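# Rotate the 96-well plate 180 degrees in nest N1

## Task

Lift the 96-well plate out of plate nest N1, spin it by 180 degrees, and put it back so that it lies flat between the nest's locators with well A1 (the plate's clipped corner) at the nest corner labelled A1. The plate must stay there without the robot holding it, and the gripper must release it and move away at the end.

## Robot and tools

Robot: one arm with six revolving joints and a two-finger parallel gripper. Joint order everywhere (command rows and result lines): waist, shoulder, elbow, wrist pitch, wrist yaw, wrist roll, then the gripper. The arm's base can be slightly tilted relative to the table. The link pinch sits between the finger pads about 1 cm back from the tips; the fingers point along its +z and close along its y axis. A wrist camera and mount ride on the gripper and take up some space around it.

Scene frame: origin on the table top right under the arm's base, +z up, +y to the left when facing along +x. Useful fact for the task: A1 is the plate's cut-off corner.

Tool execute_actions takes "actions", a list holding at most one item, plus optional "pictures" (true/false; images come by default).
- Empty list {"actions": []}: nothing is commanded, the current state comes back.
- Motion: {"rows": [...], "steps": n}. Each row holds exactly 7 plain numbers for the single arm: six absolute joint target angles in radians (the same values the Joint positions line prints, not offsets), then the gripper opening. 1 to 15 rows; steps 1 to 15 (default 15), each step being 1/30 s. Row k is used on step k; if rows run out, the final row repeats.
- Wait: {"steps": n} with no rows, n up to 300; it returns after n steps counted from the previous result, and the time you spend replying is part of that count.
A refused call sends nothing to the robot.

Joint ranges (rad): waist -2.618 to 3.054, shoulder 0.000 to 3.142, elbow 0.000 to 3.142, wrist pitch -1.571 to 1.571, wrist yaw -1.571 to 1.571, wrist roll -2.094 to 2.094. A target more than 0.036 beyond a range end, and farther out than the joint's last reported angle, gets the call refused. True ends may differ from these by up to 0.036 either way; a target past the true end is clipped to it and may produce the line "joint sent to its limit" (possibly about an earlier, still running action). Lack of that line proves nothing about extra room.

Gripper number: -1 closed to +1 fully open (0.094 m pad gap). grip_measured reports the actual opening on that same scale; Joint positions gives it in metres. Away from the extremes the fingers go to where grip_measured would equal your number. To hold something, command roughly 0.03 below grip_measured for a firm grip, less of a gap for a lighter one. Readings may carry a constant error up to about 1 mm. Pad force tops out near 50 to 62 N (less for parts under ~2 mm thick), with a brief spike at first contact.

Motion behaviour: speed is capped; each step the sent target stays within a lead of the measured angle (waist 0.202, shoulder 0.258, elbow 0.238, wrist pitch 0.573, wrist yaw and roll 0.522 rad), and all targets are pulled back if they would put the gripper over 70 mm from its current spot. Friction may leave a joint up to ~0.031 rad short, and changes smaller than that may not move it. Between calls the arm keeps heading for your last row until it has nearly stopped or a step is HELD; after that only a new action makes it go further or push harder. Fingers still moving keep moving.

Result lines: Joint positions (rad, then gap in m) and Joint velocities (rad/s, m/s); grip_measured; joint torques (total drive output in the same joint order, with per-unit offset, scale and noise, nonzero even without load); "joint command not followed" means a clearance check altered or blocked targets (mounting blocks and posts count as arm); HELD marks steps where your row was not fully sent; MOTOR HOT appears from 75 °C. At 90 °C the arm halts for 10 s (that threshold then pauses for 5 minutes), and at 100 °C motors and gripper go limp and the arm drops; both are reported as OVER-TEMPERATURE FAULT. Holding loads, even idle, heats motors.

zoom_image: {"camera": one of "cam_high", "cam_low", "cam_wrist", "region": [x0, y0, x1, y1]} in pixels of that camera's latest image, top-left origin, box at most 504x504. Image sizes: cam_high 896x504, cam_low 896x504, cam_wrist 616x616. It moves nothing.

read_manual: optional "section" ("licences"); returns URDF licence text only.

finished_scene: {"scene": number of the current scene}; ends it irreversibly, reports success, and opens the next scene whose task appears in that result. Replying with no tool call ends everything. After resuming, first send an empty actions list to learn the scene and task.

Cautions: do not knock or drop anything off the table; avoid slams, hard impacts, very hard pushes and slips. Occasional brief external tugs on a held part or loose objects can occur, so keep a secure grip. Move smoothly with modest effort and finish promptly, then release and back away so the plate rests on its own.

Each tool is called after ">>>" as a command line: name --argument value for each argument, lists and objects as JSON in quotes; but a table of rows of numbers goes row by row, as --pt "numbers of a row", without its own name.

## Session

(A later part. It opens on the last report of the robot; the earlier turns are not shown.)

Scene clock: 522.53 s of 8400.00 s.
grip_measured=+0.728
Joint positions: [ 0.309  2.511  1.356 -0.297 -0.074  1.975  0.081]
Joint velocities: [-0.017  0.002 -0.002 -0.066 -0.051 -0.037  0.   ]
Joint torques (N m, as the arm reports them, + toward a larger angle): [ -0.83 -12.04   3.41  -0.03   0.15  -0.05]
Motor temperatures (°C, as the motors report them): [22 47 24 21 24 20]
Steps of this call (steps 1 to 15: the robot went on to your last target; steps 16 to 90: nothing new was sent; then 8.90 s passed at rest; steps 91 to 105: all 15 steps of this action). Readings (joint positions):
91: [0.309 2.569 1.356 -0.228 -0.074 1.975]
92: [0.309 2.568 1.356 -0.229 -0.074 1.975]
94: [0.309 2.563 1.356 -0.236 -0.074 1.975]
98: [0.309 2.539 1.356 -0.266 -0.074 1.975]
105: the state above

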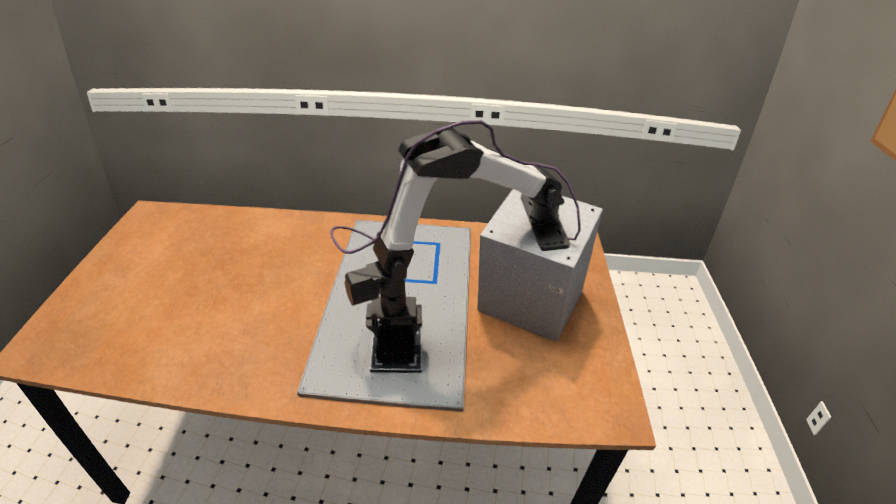

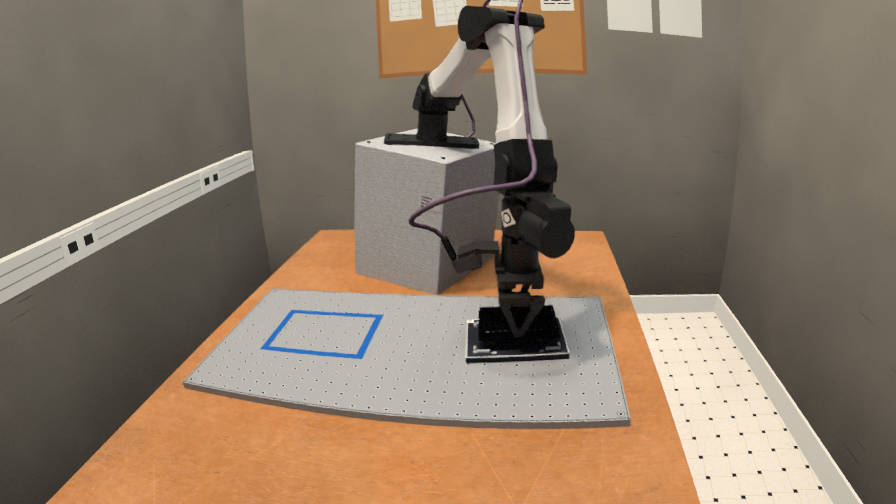

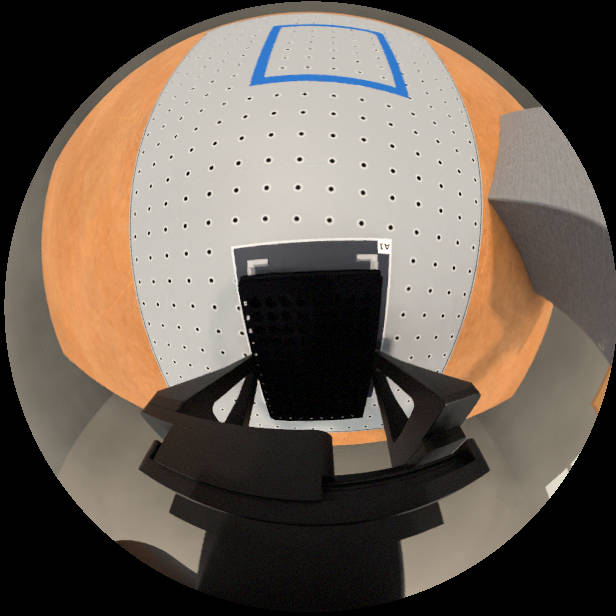

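>>> execute_actions --actions '[]'

>>> zoom_image --camera "cam_wrist" --region '[200, 200, 420, 420]'

>>> zoom_image --camera "cam_low" --region '[460, 280, 575, 370]'

>>> zoom_image --camera "cam_high" --region '[350, 300, 440, 385]'

Scene clock: 525.27 s of 8400.00 s.
grip_measured=+0.728
Joint positions: [ 0.309  2.511  1.356 -0.309 -0.074  1.975  0.081]
Joint velocities: [ 0.002 -0.002  0.002 -0.066 -0.051 -0.081 -0.   ]
Joint torques (N m, as the arm reports them, + toward a larger angle): [ -0.84 -12.22   3.41  -0.05   0.17  -0.05]
Motor temperatures (°C, as the motors report them): [22 48 24 21 24 20]
Steps of this call (steps 1 to 30: the robot went on to your last target; steps 31 to 82: nothing new was sent). Readings (joint positions):
1: [0.309 2.511 1.356 -0.300 -0.074 1.975]
2: [0.309 2.511 1.356 -0.303 -0.074 1.975]
4: [0.309 2.511 1.356 -0.305 -0.074 1.975]
8: [0.309 2.511 1.356 -0.308 -0.074 1.975]
82: the state above
The arm was judged still, so your last target was given up. Only a new action makes it travel on or press farther. Fingers that are still opening or closing keep moving.

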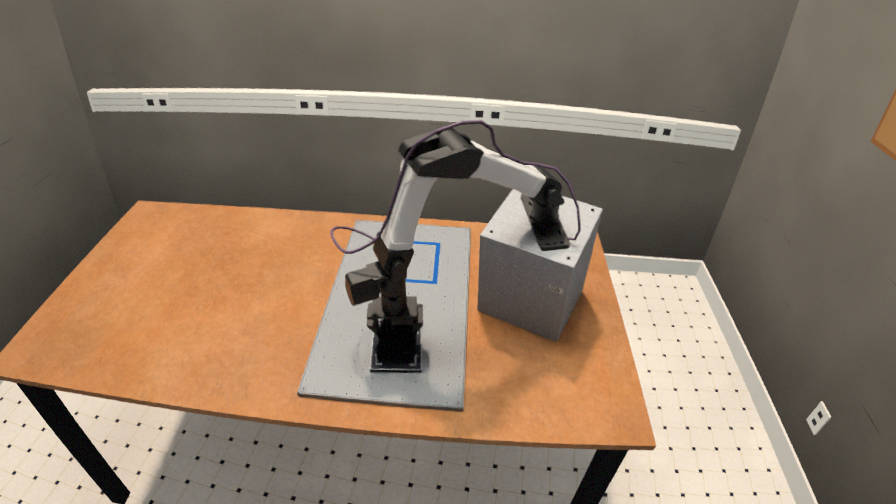

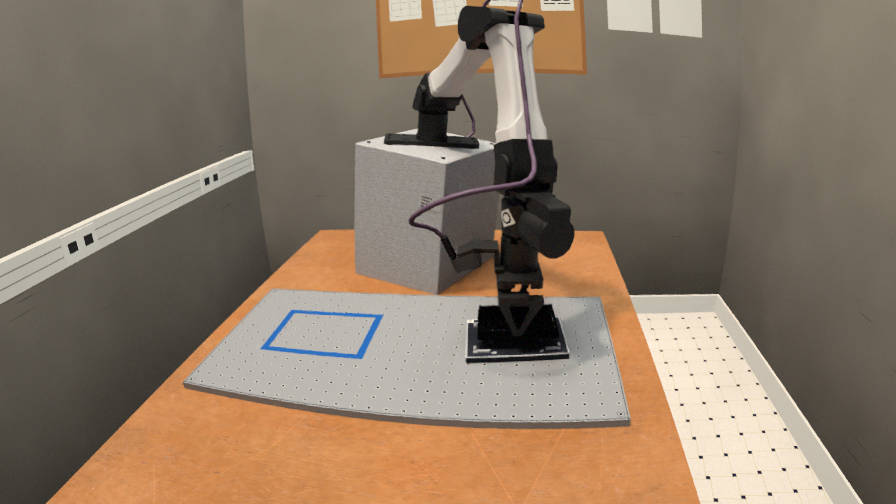

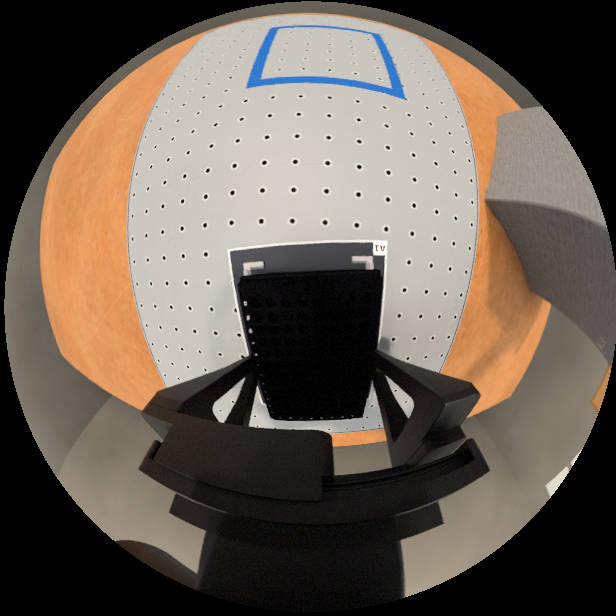

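Region (200, 200, 420, 420) of cam_wrist's 616x616 image, scaled by 2.291, with more detail than that image has.

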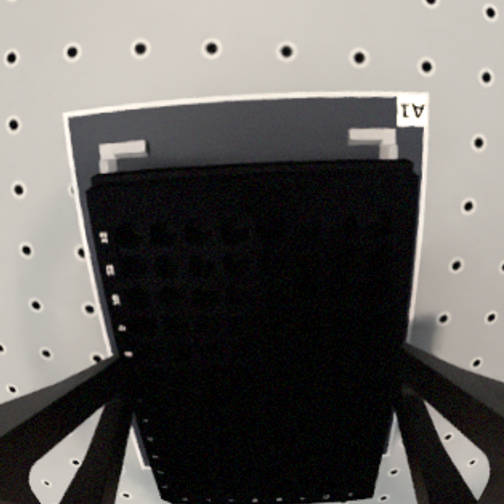

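Region (460, 280, 575, 370) of cam_low's 896x504 image, scaled by 4.383, with more detail than that image has; it fills the top 394 rows of this view, and the rest is white.

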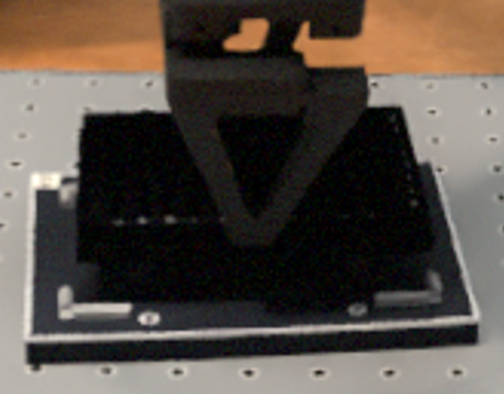

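Region (350, 300, 440, 385) of cam_high's 896x504 image, scaled by 5.600, with more detail than that image has.

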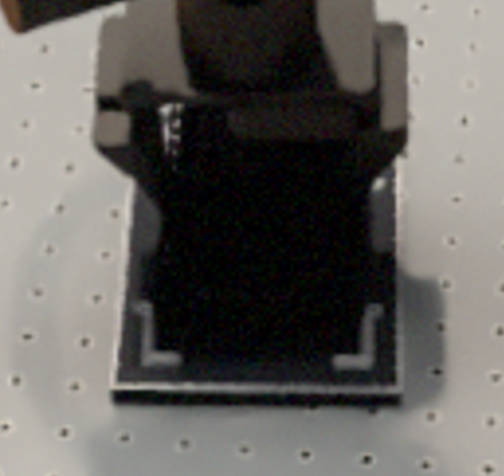

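>>> execute_actions --actions '[{"rows": [[0.309,2.5,1.356,-0.315,-0.074,1.95,0.69],[0.309,2.51,1.356,-0.309,-0.074,1.91,0.69],[0.309,2.515,1.356,-0.309,-0.074,1.85,0.69],[0.309,2.515,1.356,-0.309,-0.074,1.77,0.69],[0.309,2.515,1.356,-0.309,-0.074,1.68,0.69],[0.309,2.515,1.356,-0.309,-0.074,1.58,0.69],[0.309,2.515,1.356,-0.309,-0.074,1.47,0.69],[0.309,2.515,1.356,-0.309,-0.074,1.36,0.69],[0.309,2.515,1.356,-0.309,-0.074,1.25,0.69],[0.309,2.515,1.356,-0.309,-0.074,1.14,0.69],[0.309,2.515,1.356,-0.309,-0.074,1.03,0.69],[0.309,2.515,1.356,-0.309,-0.074,0.92,0.69],[0.309,2.515,1.356,-0.309,-0.074,0.81,0.69],[0.309,2.515,1.356,-0.309,-0.074,0.7,0.69],[0.309,2.515,1.356,-0.309,-0.074,-1.175,0.69]], "steps": 15}]' --pictures false

>>> execute_actions --actions '[{"steps": 50}]'

Scene clock: 534.77 s of 8400.00 s.
grip_measured=+0.728
Joint positions: [ 0.314  2.511  1.356 -0.309 -0.078  1.044  0.081]
Joint velocities: [-0.012 -0.017 -0.007 -0.066 -0.022 -2.821  0.   ]
Joint torques (N m, as the arm reports them, + toward a larger angle): [ -1.24 -10.48   3.41   0.17   0.18  -0.13]
Motor temperatures (°C, as the motors report them): [22 50 25 21 24 20]
Steps of this call (steps 1 to 110: nothing new was sent; then 5.33 s passed at rest; steps 111 to 125: all 15 steps of this action). Readings (joint positions):
111: [0.314 2.511 1.356 -0.309 -0.079 1.973]
112: [0.314 2.511 1.356 -0.309 -0.079 1.964]
114: [0.314 2.511 1.356 -0.309 -0.079 1.918]
118: [0.314 2.511 1.356 -0.309 -0.078 1.689]
125: the state above

Scene clock: 536.43 s of 8400.00 s.
grip_measured=+0.728
Joint positions: [ 0.314  2.511  1.356 -0.309 -0.078 -1.167  0.081]
Joint velocities: [ 0.002 -0.002  0.007 -0.007 -0.007 -0.037 -0.   ]
Joint torques (N m, as the arm reports them, + toward a larger angle): [ -1.23 -10.57   3.45   0.18   0.1   -0.13]
Motor temperatures (°C, as the motors report them): [22 50 25 21 24 20]
Steps of this call (steps 1 to 50: the robot went on to your last target). Readings (joint positions):
1: [0.314 2.511 1.356 -0.309 -0.078 0.947]
2: [0.314 2.511 1.356 -0.309 -0.078 0.849]
4: [0.314 2.511 1.356 -0.309 -0.078 0.653]
8: [0.314 2.511 1.356 -0.309 -0.078 0.263]
50: the state above

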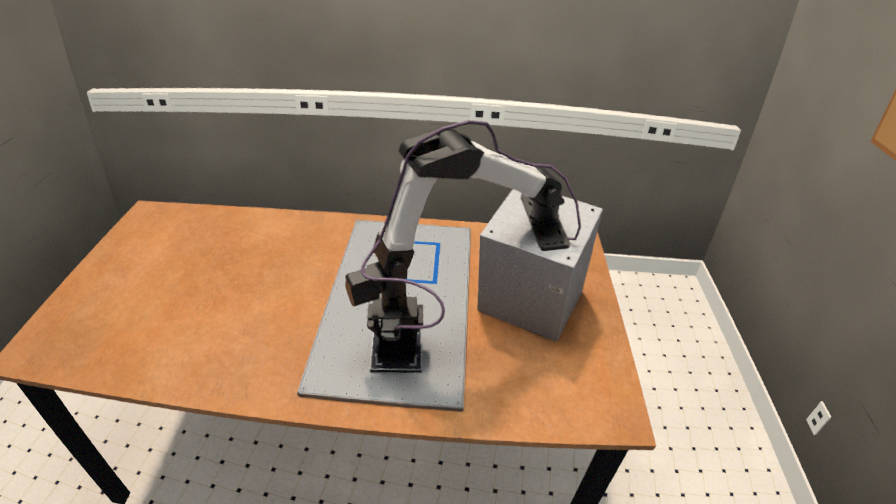

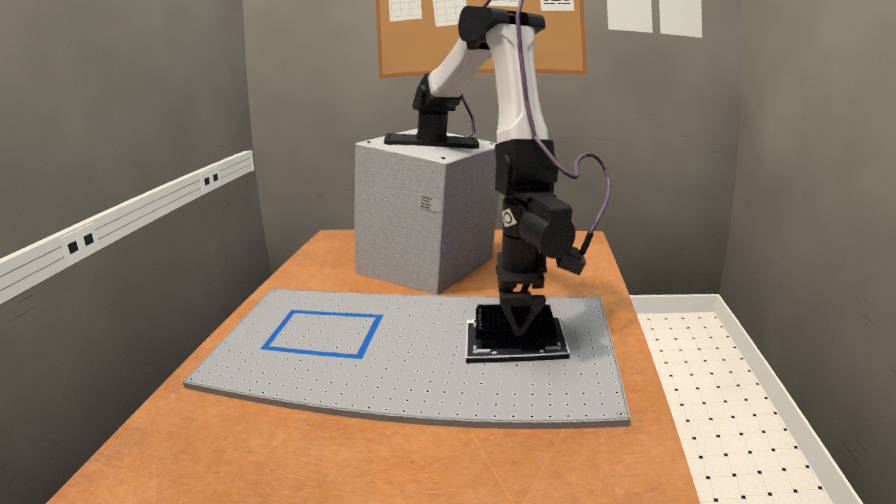

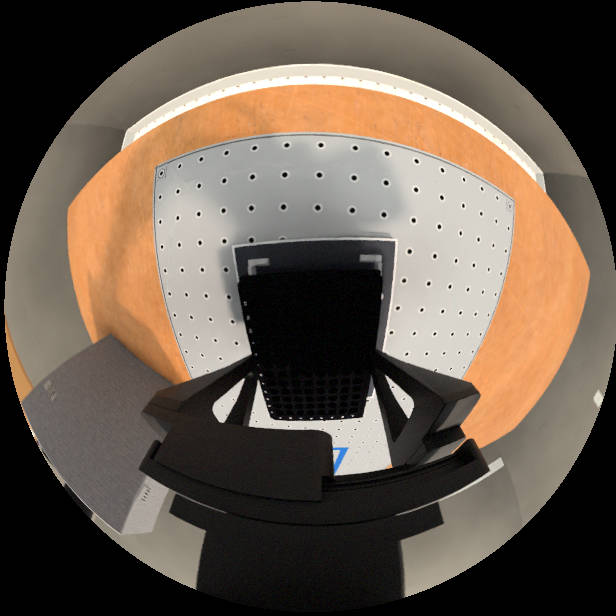

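>>> zoom_image --camera "cam_wrist" --region '[200, 200, 420, 420]'

>>> zoom_image --camera "cam_low" --region '[460, 280, 575, 370]'

>>> zoom_image --camera "cam_high" --region '[350, 300, 440, 385]'

Region (200, 200, 420, 420) of cam_wrist's 616x616 image, scaled by 2.291, with more detail than that image has.

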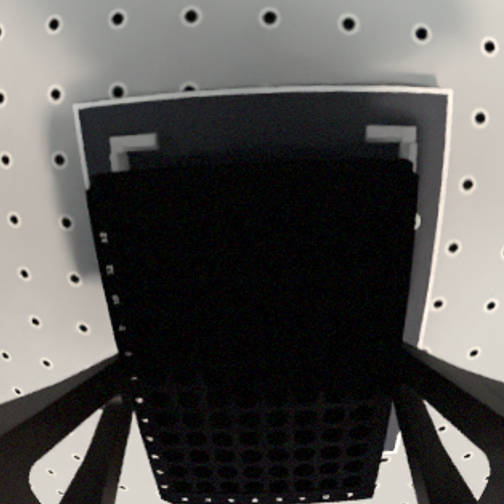

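Region (460, 280, 575, 370) of cam_low's 896x504 image, scaled by 4.383, with more detail than that image has; it fills the top 394 rows of this view, and the rest is white.

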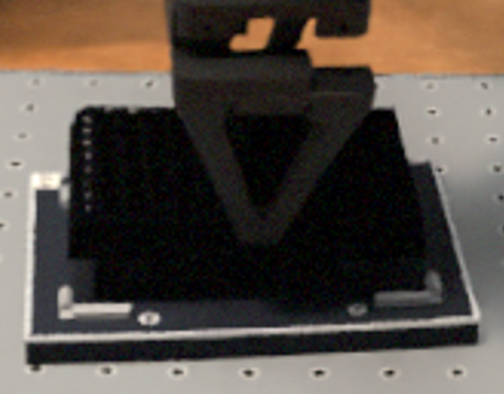

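Region (350, 300, 440, 385) of cam_high's 896x504 image, scaled by 5.600, with more detail than that image has.

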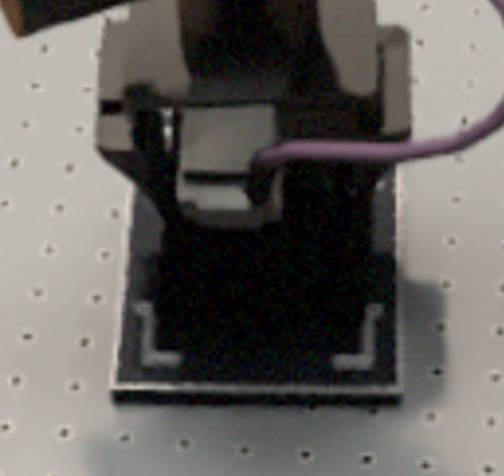

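>>> execute_actions --actions '[]'

Scene clock: 558.63 s of 8400.00 s.
grip_measured=+0.728
Joint positions: [ 0.314  2.511  1.356 -0.309 -0.078 -1.167  0.081]
Joint velocities: [ 0.002 -0.002 -0.007 -0.007 -0.066 -0.037 -0.   ]
Joint torques (N m, as the arm reports them, + toward a larger angle): [ -1.22 -10.55   3.46   0.19   0.11  -0.13]
Motor temperatures (°C, as the motors report them): [22 49 25 21 24 20]
Steps of this call (steps 1 to 15: the robot went on to your last target; steps 16 to 90: nothing new was sent; then 19.20 s passed at rest). Readings (joint positions):
1: [0.314 2.511 1.356 -0.309 -0.078 -1.167]
2: [0.314 2.511 1.356 -0.309 -0.078 -1.167]
4: [0.314 2.511 1.356 -0.309 -0.078 -1.167]
8: [0.314 2.511 1.356 -0.309 -0.078 -1.167]
90: the state above
The arm was judged still, so your last target was given up. Only a new action makes it travel on or press farther. Fingers that are still opening or closing keep moving.

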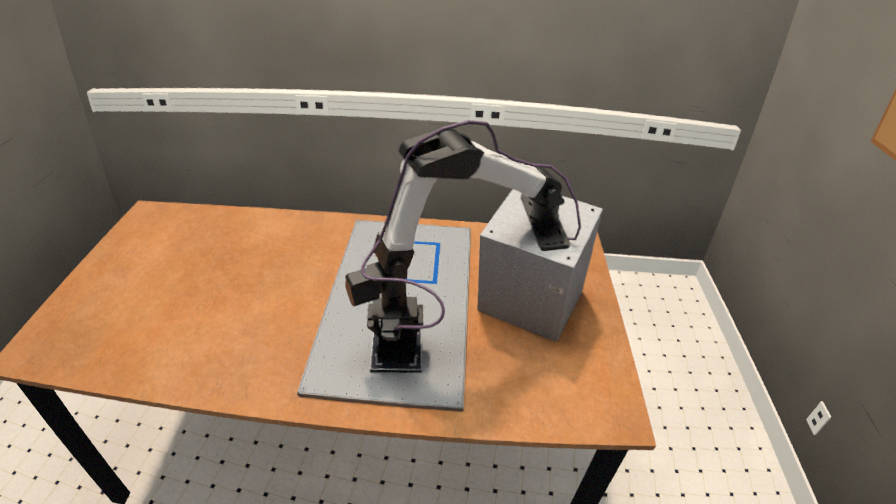

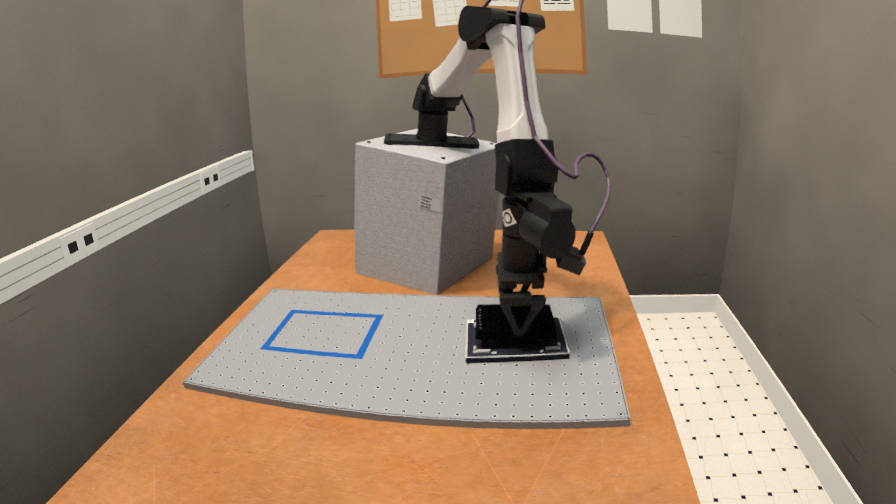

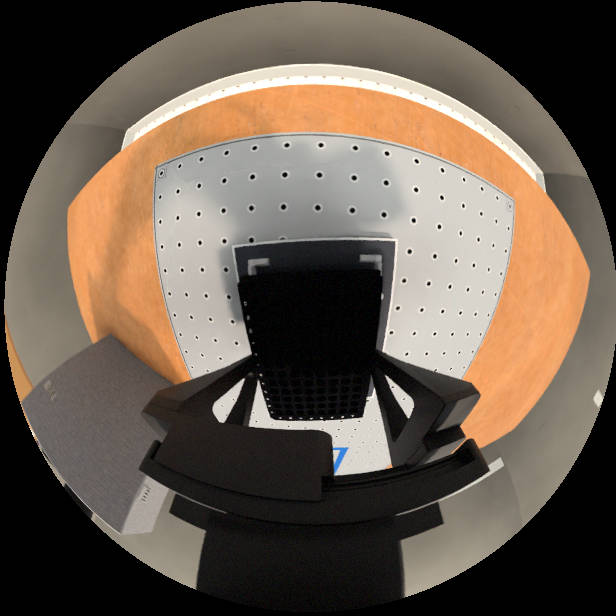

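>>> execute_actions --actions '[{"rows": [[0.314,2.52,1.356,-0.305,-0.084,-1.167,0.69],[0.314,2.52,1.356,-0.300,-0.090,-1.167,0.69],[0.314,2.52,1.356,-0.295,-0.096,-1.167,0.69],[0.314,2.52,1.356,-0.290,-0.102,-1.167,0.69],[0.314,2.52,1.356,-0.286,-0.108,-1.167,0.69],[0.314,2.52,1.356,-0.282,-0.113,-1.167,0.69]], "steps": 15}]'

Scene clock: 581.40 s of 8400.00 s.
grip_measured=+0.728
Joint positions: [ 0.314  2.511  1.356 -0.295 -0.106 -1.167  0.081]
Joint velocities: [ 0.002 -0.012 -0.012  0.051 -0.007 -0.037  0.   ]
Joint torques (N m, as the arm reports them, + toward a larger angle): [ -0.86 -10.27   3.49   0.39  -0.02  -0.04]
Motor temperatures (°C, as the motors report them): [22 49 25 21 24 20]
Steps of this call (steps 1 to 90: nothing new was sent; then 19.27 s passed at rest; steps 91 to 105: all 15 steps of this action). Readings (joint positions):
91: [0.314 2.511 1.356 -0.309 -0.078 -1.167]
92: [0.314 2.511 1.356 -0.309 -0.079 -1.167]
94: [0.314 2.511 1.356 -0.308 -0.084 -1.167]
98: [0.314 2.511 1.356 -0.300 -0.098 -1.167]
105: the state above

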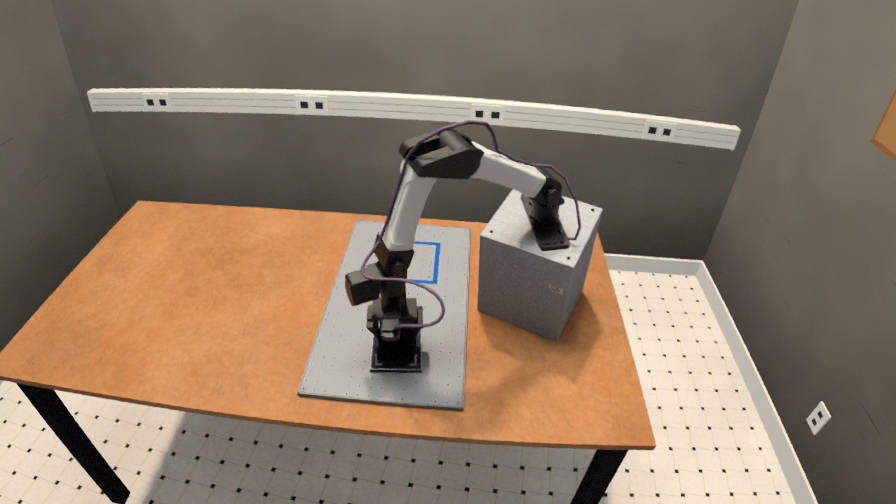

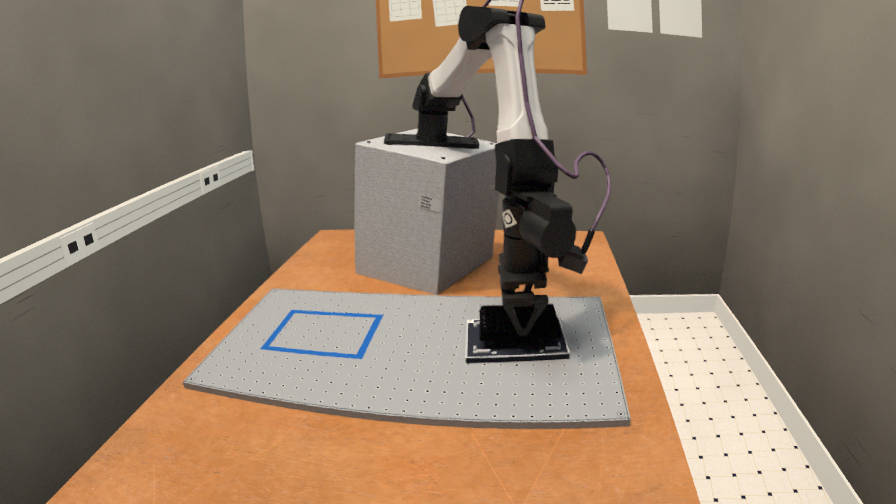

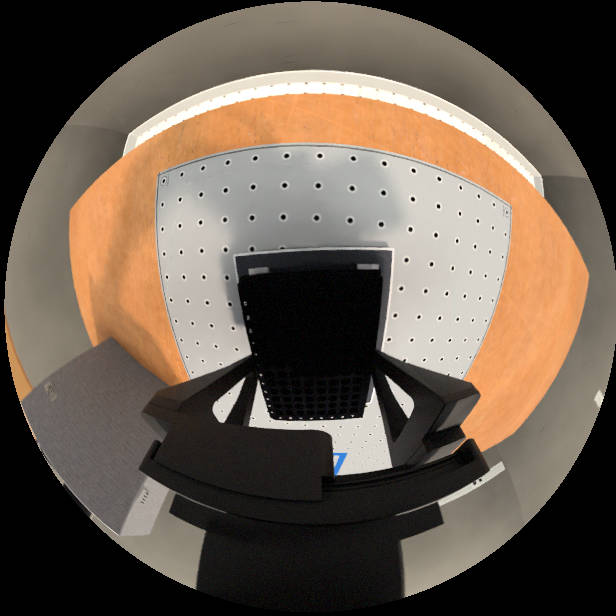

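>>> zoom_image --camera "cam_low" --region '[460, 280, 575, 370]'

>>> zoom_image --camera "cam_wrist" --region '[200, 200, 420, 420]'

Region (460, 280, 575, 370) of cam_low's 896x504 image, scaled by 4.383, with more detail than that image has; it fills the top 394 rows of this view, and the rest is white.

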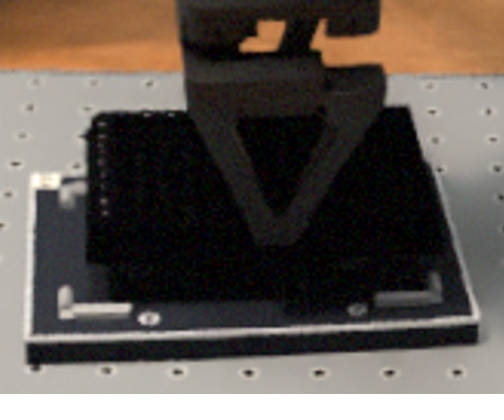

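Region (200, 200, 420, 420) of cam_wrist's 616x616 image, scaled by 2.291, with more detail than that image has.

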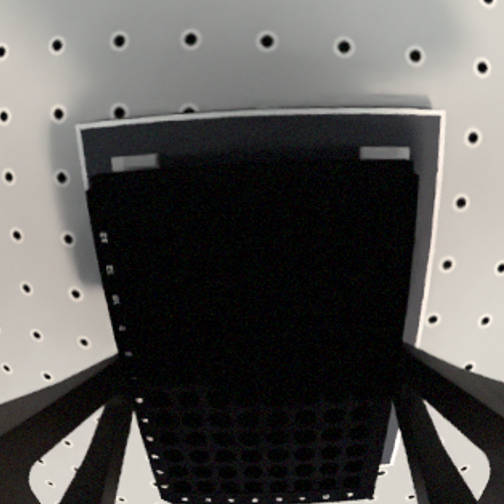

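>>> execute_actions --actions '[{"rows": [[0.295,2.52,1.356,-0.282,-0.113,-1.167,0.69],[0.280,2.52,1.356,-0.282,-0.113,-1.167,0.69],[0.280,2.52,1.356,-0.282,-0.113,-1.167,0.69],[0.298,2.52,1.356,-0.282,-0.113,-1.167,0.69]], "steps": 12}]' --pictures false

Scene clock: 611.70 s of 8400.00 s.
grip_measured=+0.728
Joint positions: [ 0.301  2.511  1.356 -0.294 -0.11  -1.167  0.081]
Joint velocities: [-0.022  0.002 -0.022  0.051 -0.037  0.007 -0.   ]
Joint torques (N m, as the arm reports them, + toward a larger angle): [ -1.02 -10.24   3.49   0.38   0.01  -0.05]
Motor temperatures (°C, as the motors report them): [22 49 25 21 24 20]
Steps of this call (steps 1 to 15: the robot went on to your last target; steps 16 to 90: nothing new was sent; then 26.90 s passed at rest; steps 91 to 102: all 12 steps of this action). Readings (joint positions):
91: [0.313 2.511 1.356 -0.294 -0.108 -1.167]
92: [0.311 2.511 1.356 -0.294 -0.109 -1.167]
94: [0.304 2.511 1.356 -0.294 -0.110 -1.167]
98: [0.301 2.511 1.356 -0.294 -0.110 -1.167]
102: the state above

>>> execute_actions --actions '[{"rows": [[0.301,2.533,1.356,-0.278,-0.110,-1.167,0.69],[0.301,2.545,1.356,-0.272,-0.110,-1.167,0.69],[0.301,2.547,1.356,-0.266,-0.110,-1.167,0.69],[0.301,2.549,1.356,-0.260,-0.110,-1.167,0.69],[0.301,2.551,1.356,-0.254,-0.110,-1.167,0.69],[0.301,2.553,1.356,-0.248,-0.110,-1.167,0.69],[0.301,2.555,1.356,-0.242,-0.110,-1.167,0.69],[0.301,2.557,1.356,-0.237,-0.110,-1.167,0.69],[0.301,2.559,1.356,-0.233,-0.110,-1.167,0.69]], "steps": 15}]'

Scene clock: 619.23 s of 8400.00 s.
grip_measured=+0.728
Joint positions: [ 0.301  2.542  1.356 -0.251 -0.11  -1.167  0.081]
Joint velocities: [ 0.002  0.007 -0.007 -0.022  0.037 -0.037 -0.   ]
Joint torques (N m, as the arm reports them, + toward a larger angle): [-0.86 -9.68  3.36  0.39  0.04 -0.05]
Motor temperatures (°C, as the motors report them): [22 49 25 21 24 20]
Steps of this call (steps 1 to 15: the robot went on to your last target; steps 16 to 90: nothing new was sent; then 4.03 s passed at rest; steps 91 to 105: all 15 steps of this action). Readings (joint positions):
91: [0.301 2.511 1.356 -0.293 -0.110 -1.167]
92: [0.301 2.512 1.356 -0.292 -0.110 -1.167]
94: [0.301 2.518 1.356 -0.284 -0.110 -1.167]
98: [0.301 2.535 1.356 -0.269 -0.110 -1.167]
105: the state above

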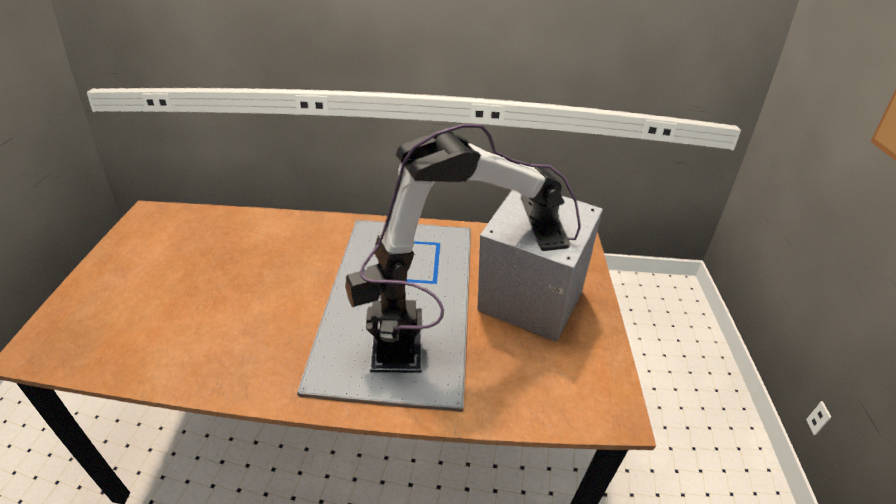

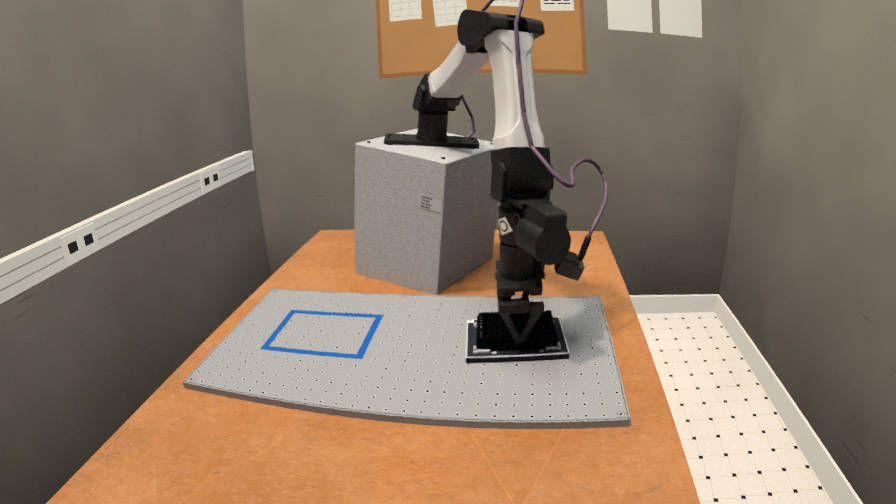

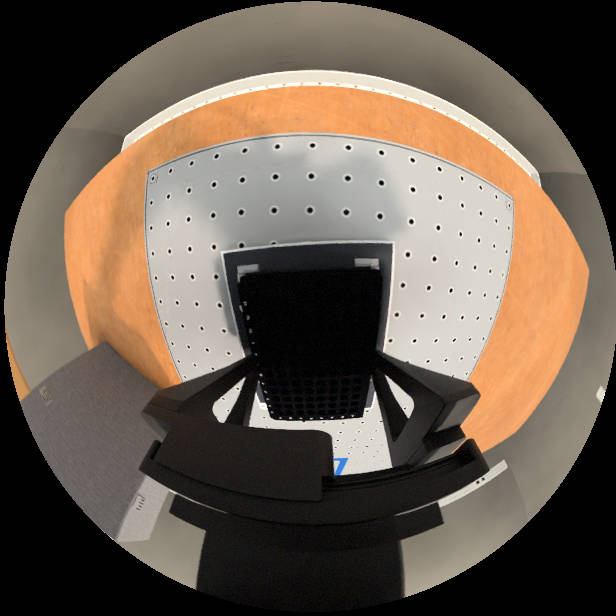

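>>> execute_actions --actions '[]'

>>> zoom_image --camera "cam_low" --region '[460, 280, 575, 370]'

>>> zoom_image --camera "cam_wrist" --region '[200, 220, 420, 440]'

Scene clock: 621.40 s of 8400.00 s.
grip_measured=+0.728
Joint positions: [ 0.301  2.542  1.356 -0.245 -0.11  -1.167  0.081]
Joint velocities: [-0.007 -0.012  0.027  0.007  0.037  0.022 -0.   ]
Joint torques (N m, as the arm reports them, + toward a larger angle): [-0.85 -9.79  3.41  0.42  0.04 -0.05]
Motor temperatures (°C, as the motors report them): [22 49 25 21 24 20]
Steps of this call (steps 1 to 15: the robot went on to your last target; steps 16 to 65: nothing new was sent). Readings (joint positions):
1: [0.301 2.542 1.356 -0.249 -0.110 -1.167]
2: [0.301 2.542 1.356 -0.248 -0.110 -1.167]
4: [0.301 2.542 1.356 -0.247 -0.110 -1.167]
8: [0.301 2.542 1.356 -0.246 -0.110 -1.167]
65: the state above
The arm was judged still, so your last target was given up. Only a new action makes it travel on or press farther. Fingers that are still opening or closing keep moving.

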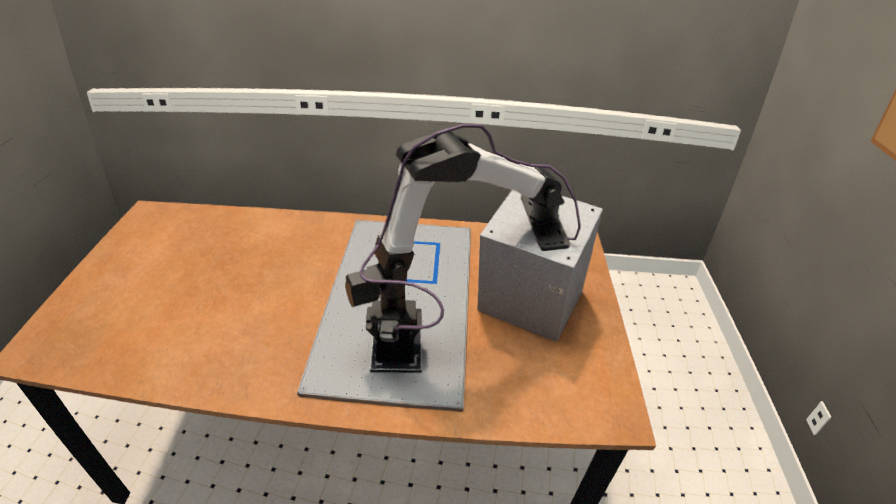

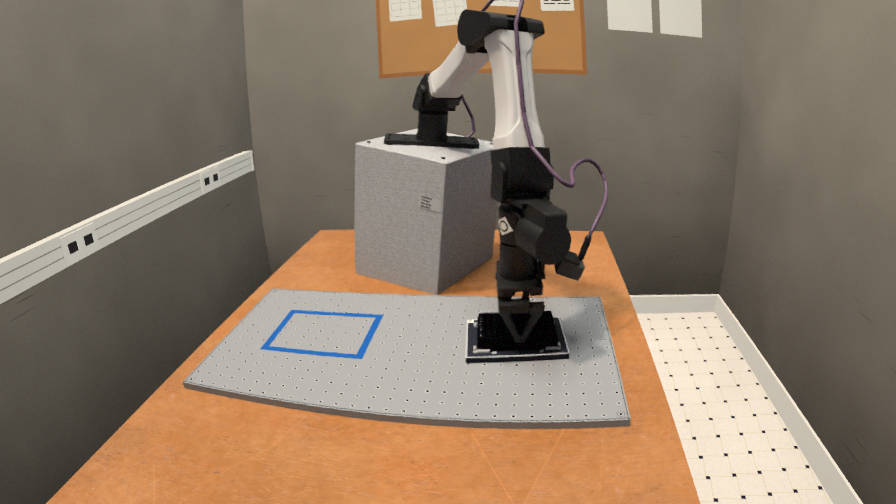

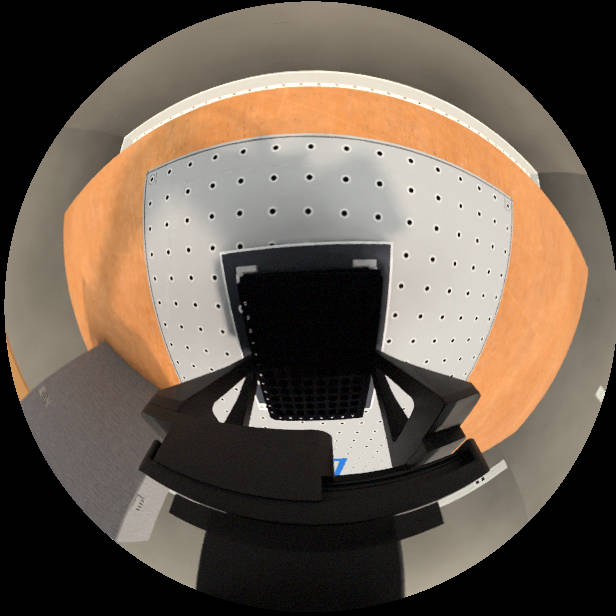

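Region (460, 280, 575, 370) of cam_low's 896x504 image, scaled by 4.383, with more detail than that image has; it fills the top 394 rows of this view, and the rest is white.

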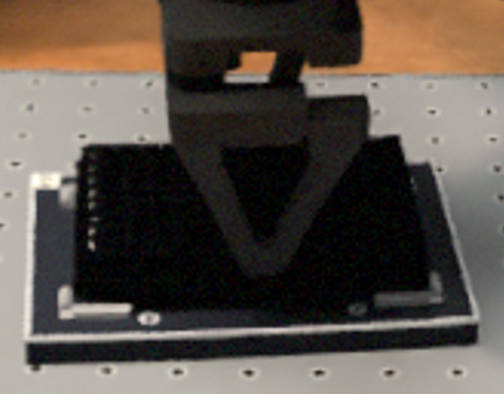

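Region (200, 220, 420, 440) of cam_wrist's 616x616 image, scaled by 2.291, with more detail than that image has.

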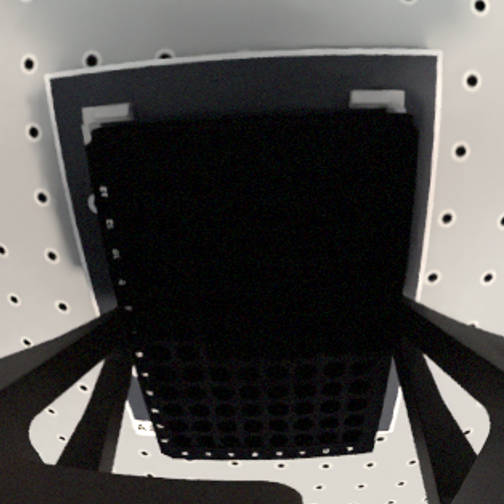

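>>> execute_actions --actions '[{"rows": [[0.320,2.555,1.356,-0.255,-0.110,-1.167,0.69],[0.320,2.555,1.356,-0.265,-0.110,-1.167,0.69],[0.310,2.555,1.356,-0.265,-0.110,-1.167,0.69]], "steps": 15}]' --pictures false

Scene clock: 646.00 s of 8400.00 s.
grip_measured=+0.728
Joint positions: [ 0.304  2.542  1.356 -0.252 -0.11  -1.167  0.081]
Joint velocities: [ 0.007  0.017 -0.007  0.022 -0.022  0.022 -0.001]
Joint torques (N m, as the arm reports them, + toward a larger angle): [-0.24 -9.97  3.36  0.12  0.03 -0.05]
Motor temperatures (°C, as the motors report them): [22 48 25 21 24 20]
Steps of this call (steps 1 to 90: nothing new was sent; then 21.10 s passed at rest; steps 91 to 105: all 15 steps of this action). Readings (joint positions):
91: [0.301 2.542 1.356 -0.245 -0.110 -1.167]
92: [0.303 2.542 1.356 -0.246 -0.110 -1.167]
94: [0.304 2.542 1.356 -0.248 -0.110 -1.167]
98: [0.304 2.542 1.356 -0.251 -0.110 -1.167]
105: the state above

>>> execute_actions --actions '[]'

>>> zoom_image --camera "cam_wrist" --region '[200, 220, 420, 440]'

>>> zoom_image --camera "cam_low" --region '[460, 280, 575, 370]'

Scene clock: 649.47 s of 8400.00 s.
grip_measured=+0.728
Joint positions: [ 0.304  2.542  1.356 -0.253 -0.11  -1.167  0.081]
Joint velocities: [ 0.017  0.002 -0.012  0.037 -0.022  0.007 -0.   ]
Joint torques (N m, as the arm reports them, + toward a larger angle): [ -0.27 -10.     3.34   0.09   0.05  -0.05]
Motor temperatures (°C, as the motors report them): [22 48 25 21 24 20]
Steps of this call (steps 1 to 15: the robot went on to your last target; steps 16 to 90: nothing new was sent; then 0.47 s passed at rest). Readings (joint positions):
1: [0.304 2.542 1.356 -0.252 -0.110 -1.167]
2: [0.304 2.542 1.356 -0.252 -0.110 -1.167]
4: [0.304 2.542 1.356 -0.253 -0.110 -1.167]
8: [0.304 2.542 1.356 -0.253 -0.110 -1.167]
90: the state above
The arm was judged still, so your last target was given up. Only a new action makes it travel on or press farther. Fingers that are still opening or closing keep moving.

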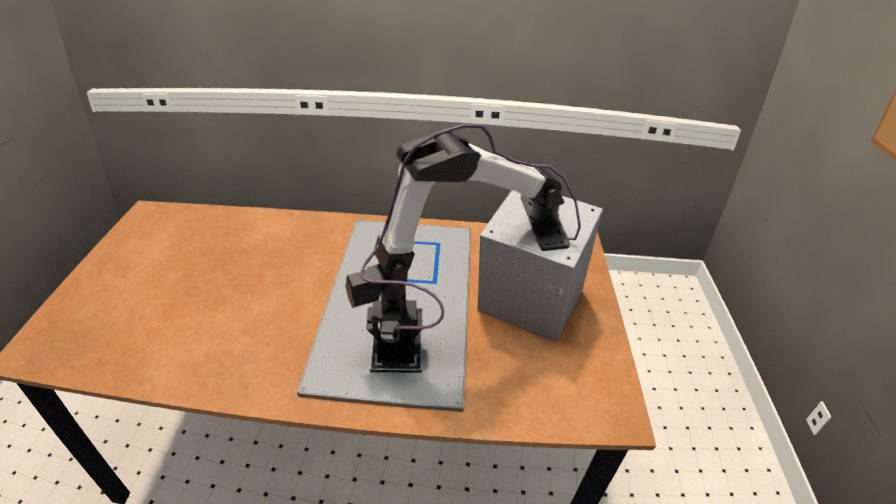

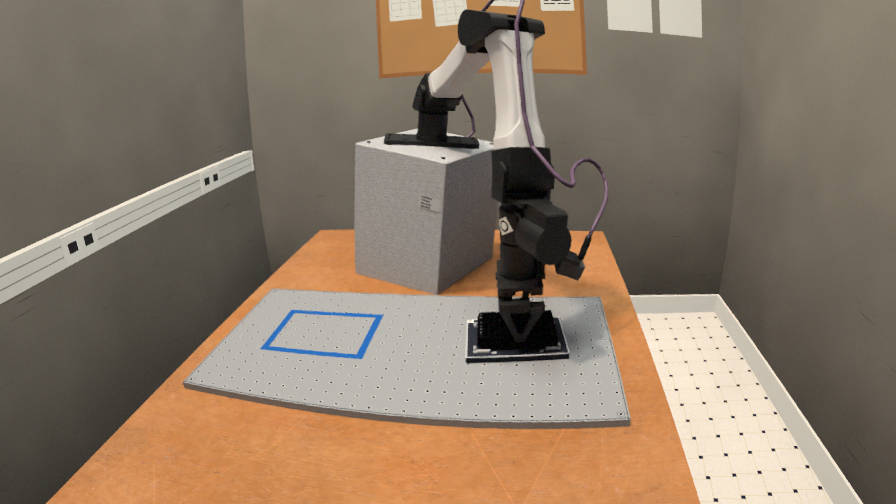

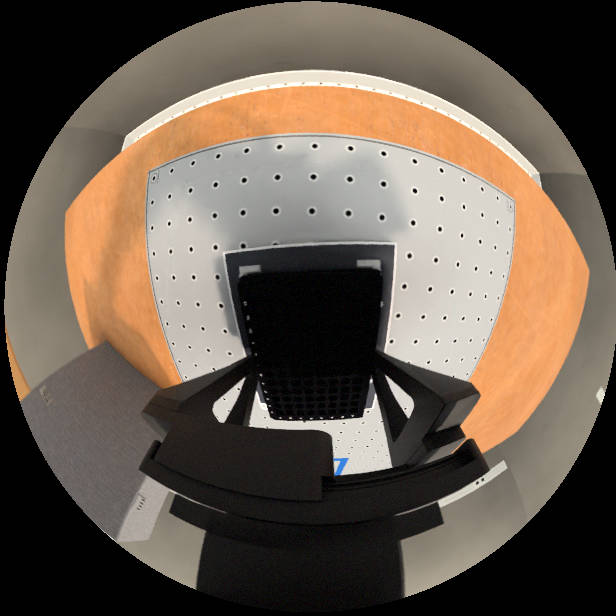

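Region (200, 220, 420, 440) of cam_wrist's 616x616 image, scaled by 2.291, with more detail than that image has.

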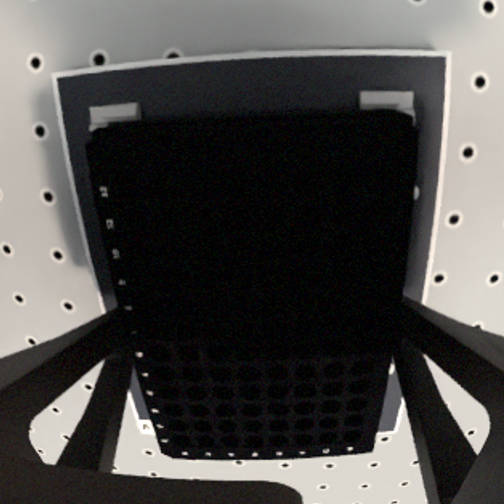

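Region (460, 280, 575, 370) of cam_low's 896x504 image, scaled by 4.383, with more detail than that image has; it fills the top 394 rows of this view, and the rest is white.

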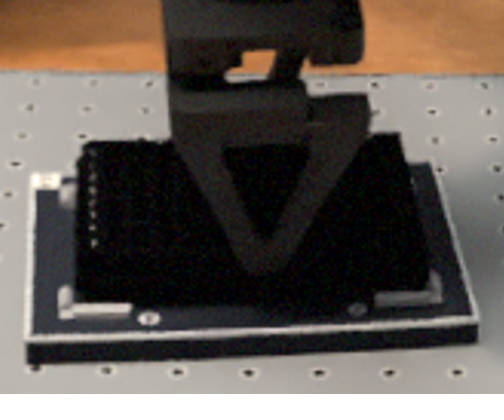

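>>> zoom_image --camera "cam_low" --region '[462, 310, 512, 360]'

>>> zoom_image --camera "cam_low" --region '[525, 305, 575, 355]'

>>> zoom_image --camera "cam_high" --region '[360, 310, 435, 385]'

Region (462, 310, 512, 360) of cam_low's 896x504 image, scaled by 10.080, with more detail than that image has.

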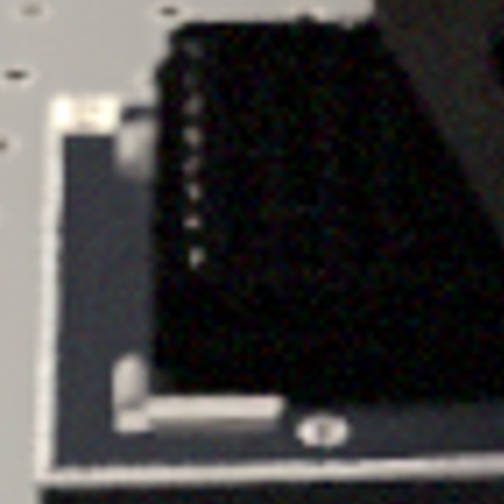

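Region (525, 305, 575, 355) of cam_low's 896x504 image, scaled by 10.080, with more detail than that image has.

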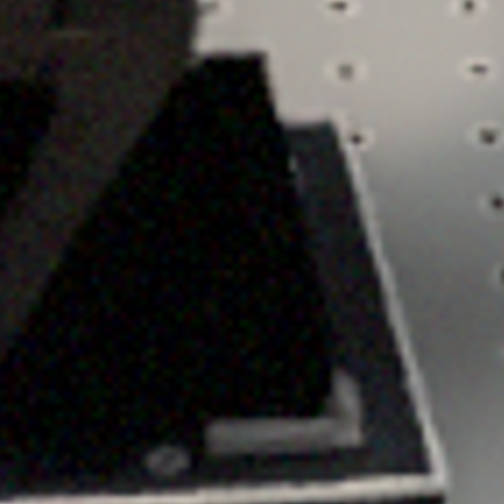

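Region (360, 310, 435, 385) of cam_high's 896x504 image, scaled by 6.720, with more detail than that image has.

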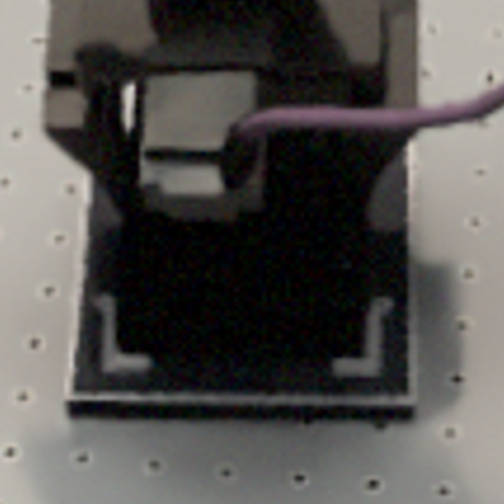

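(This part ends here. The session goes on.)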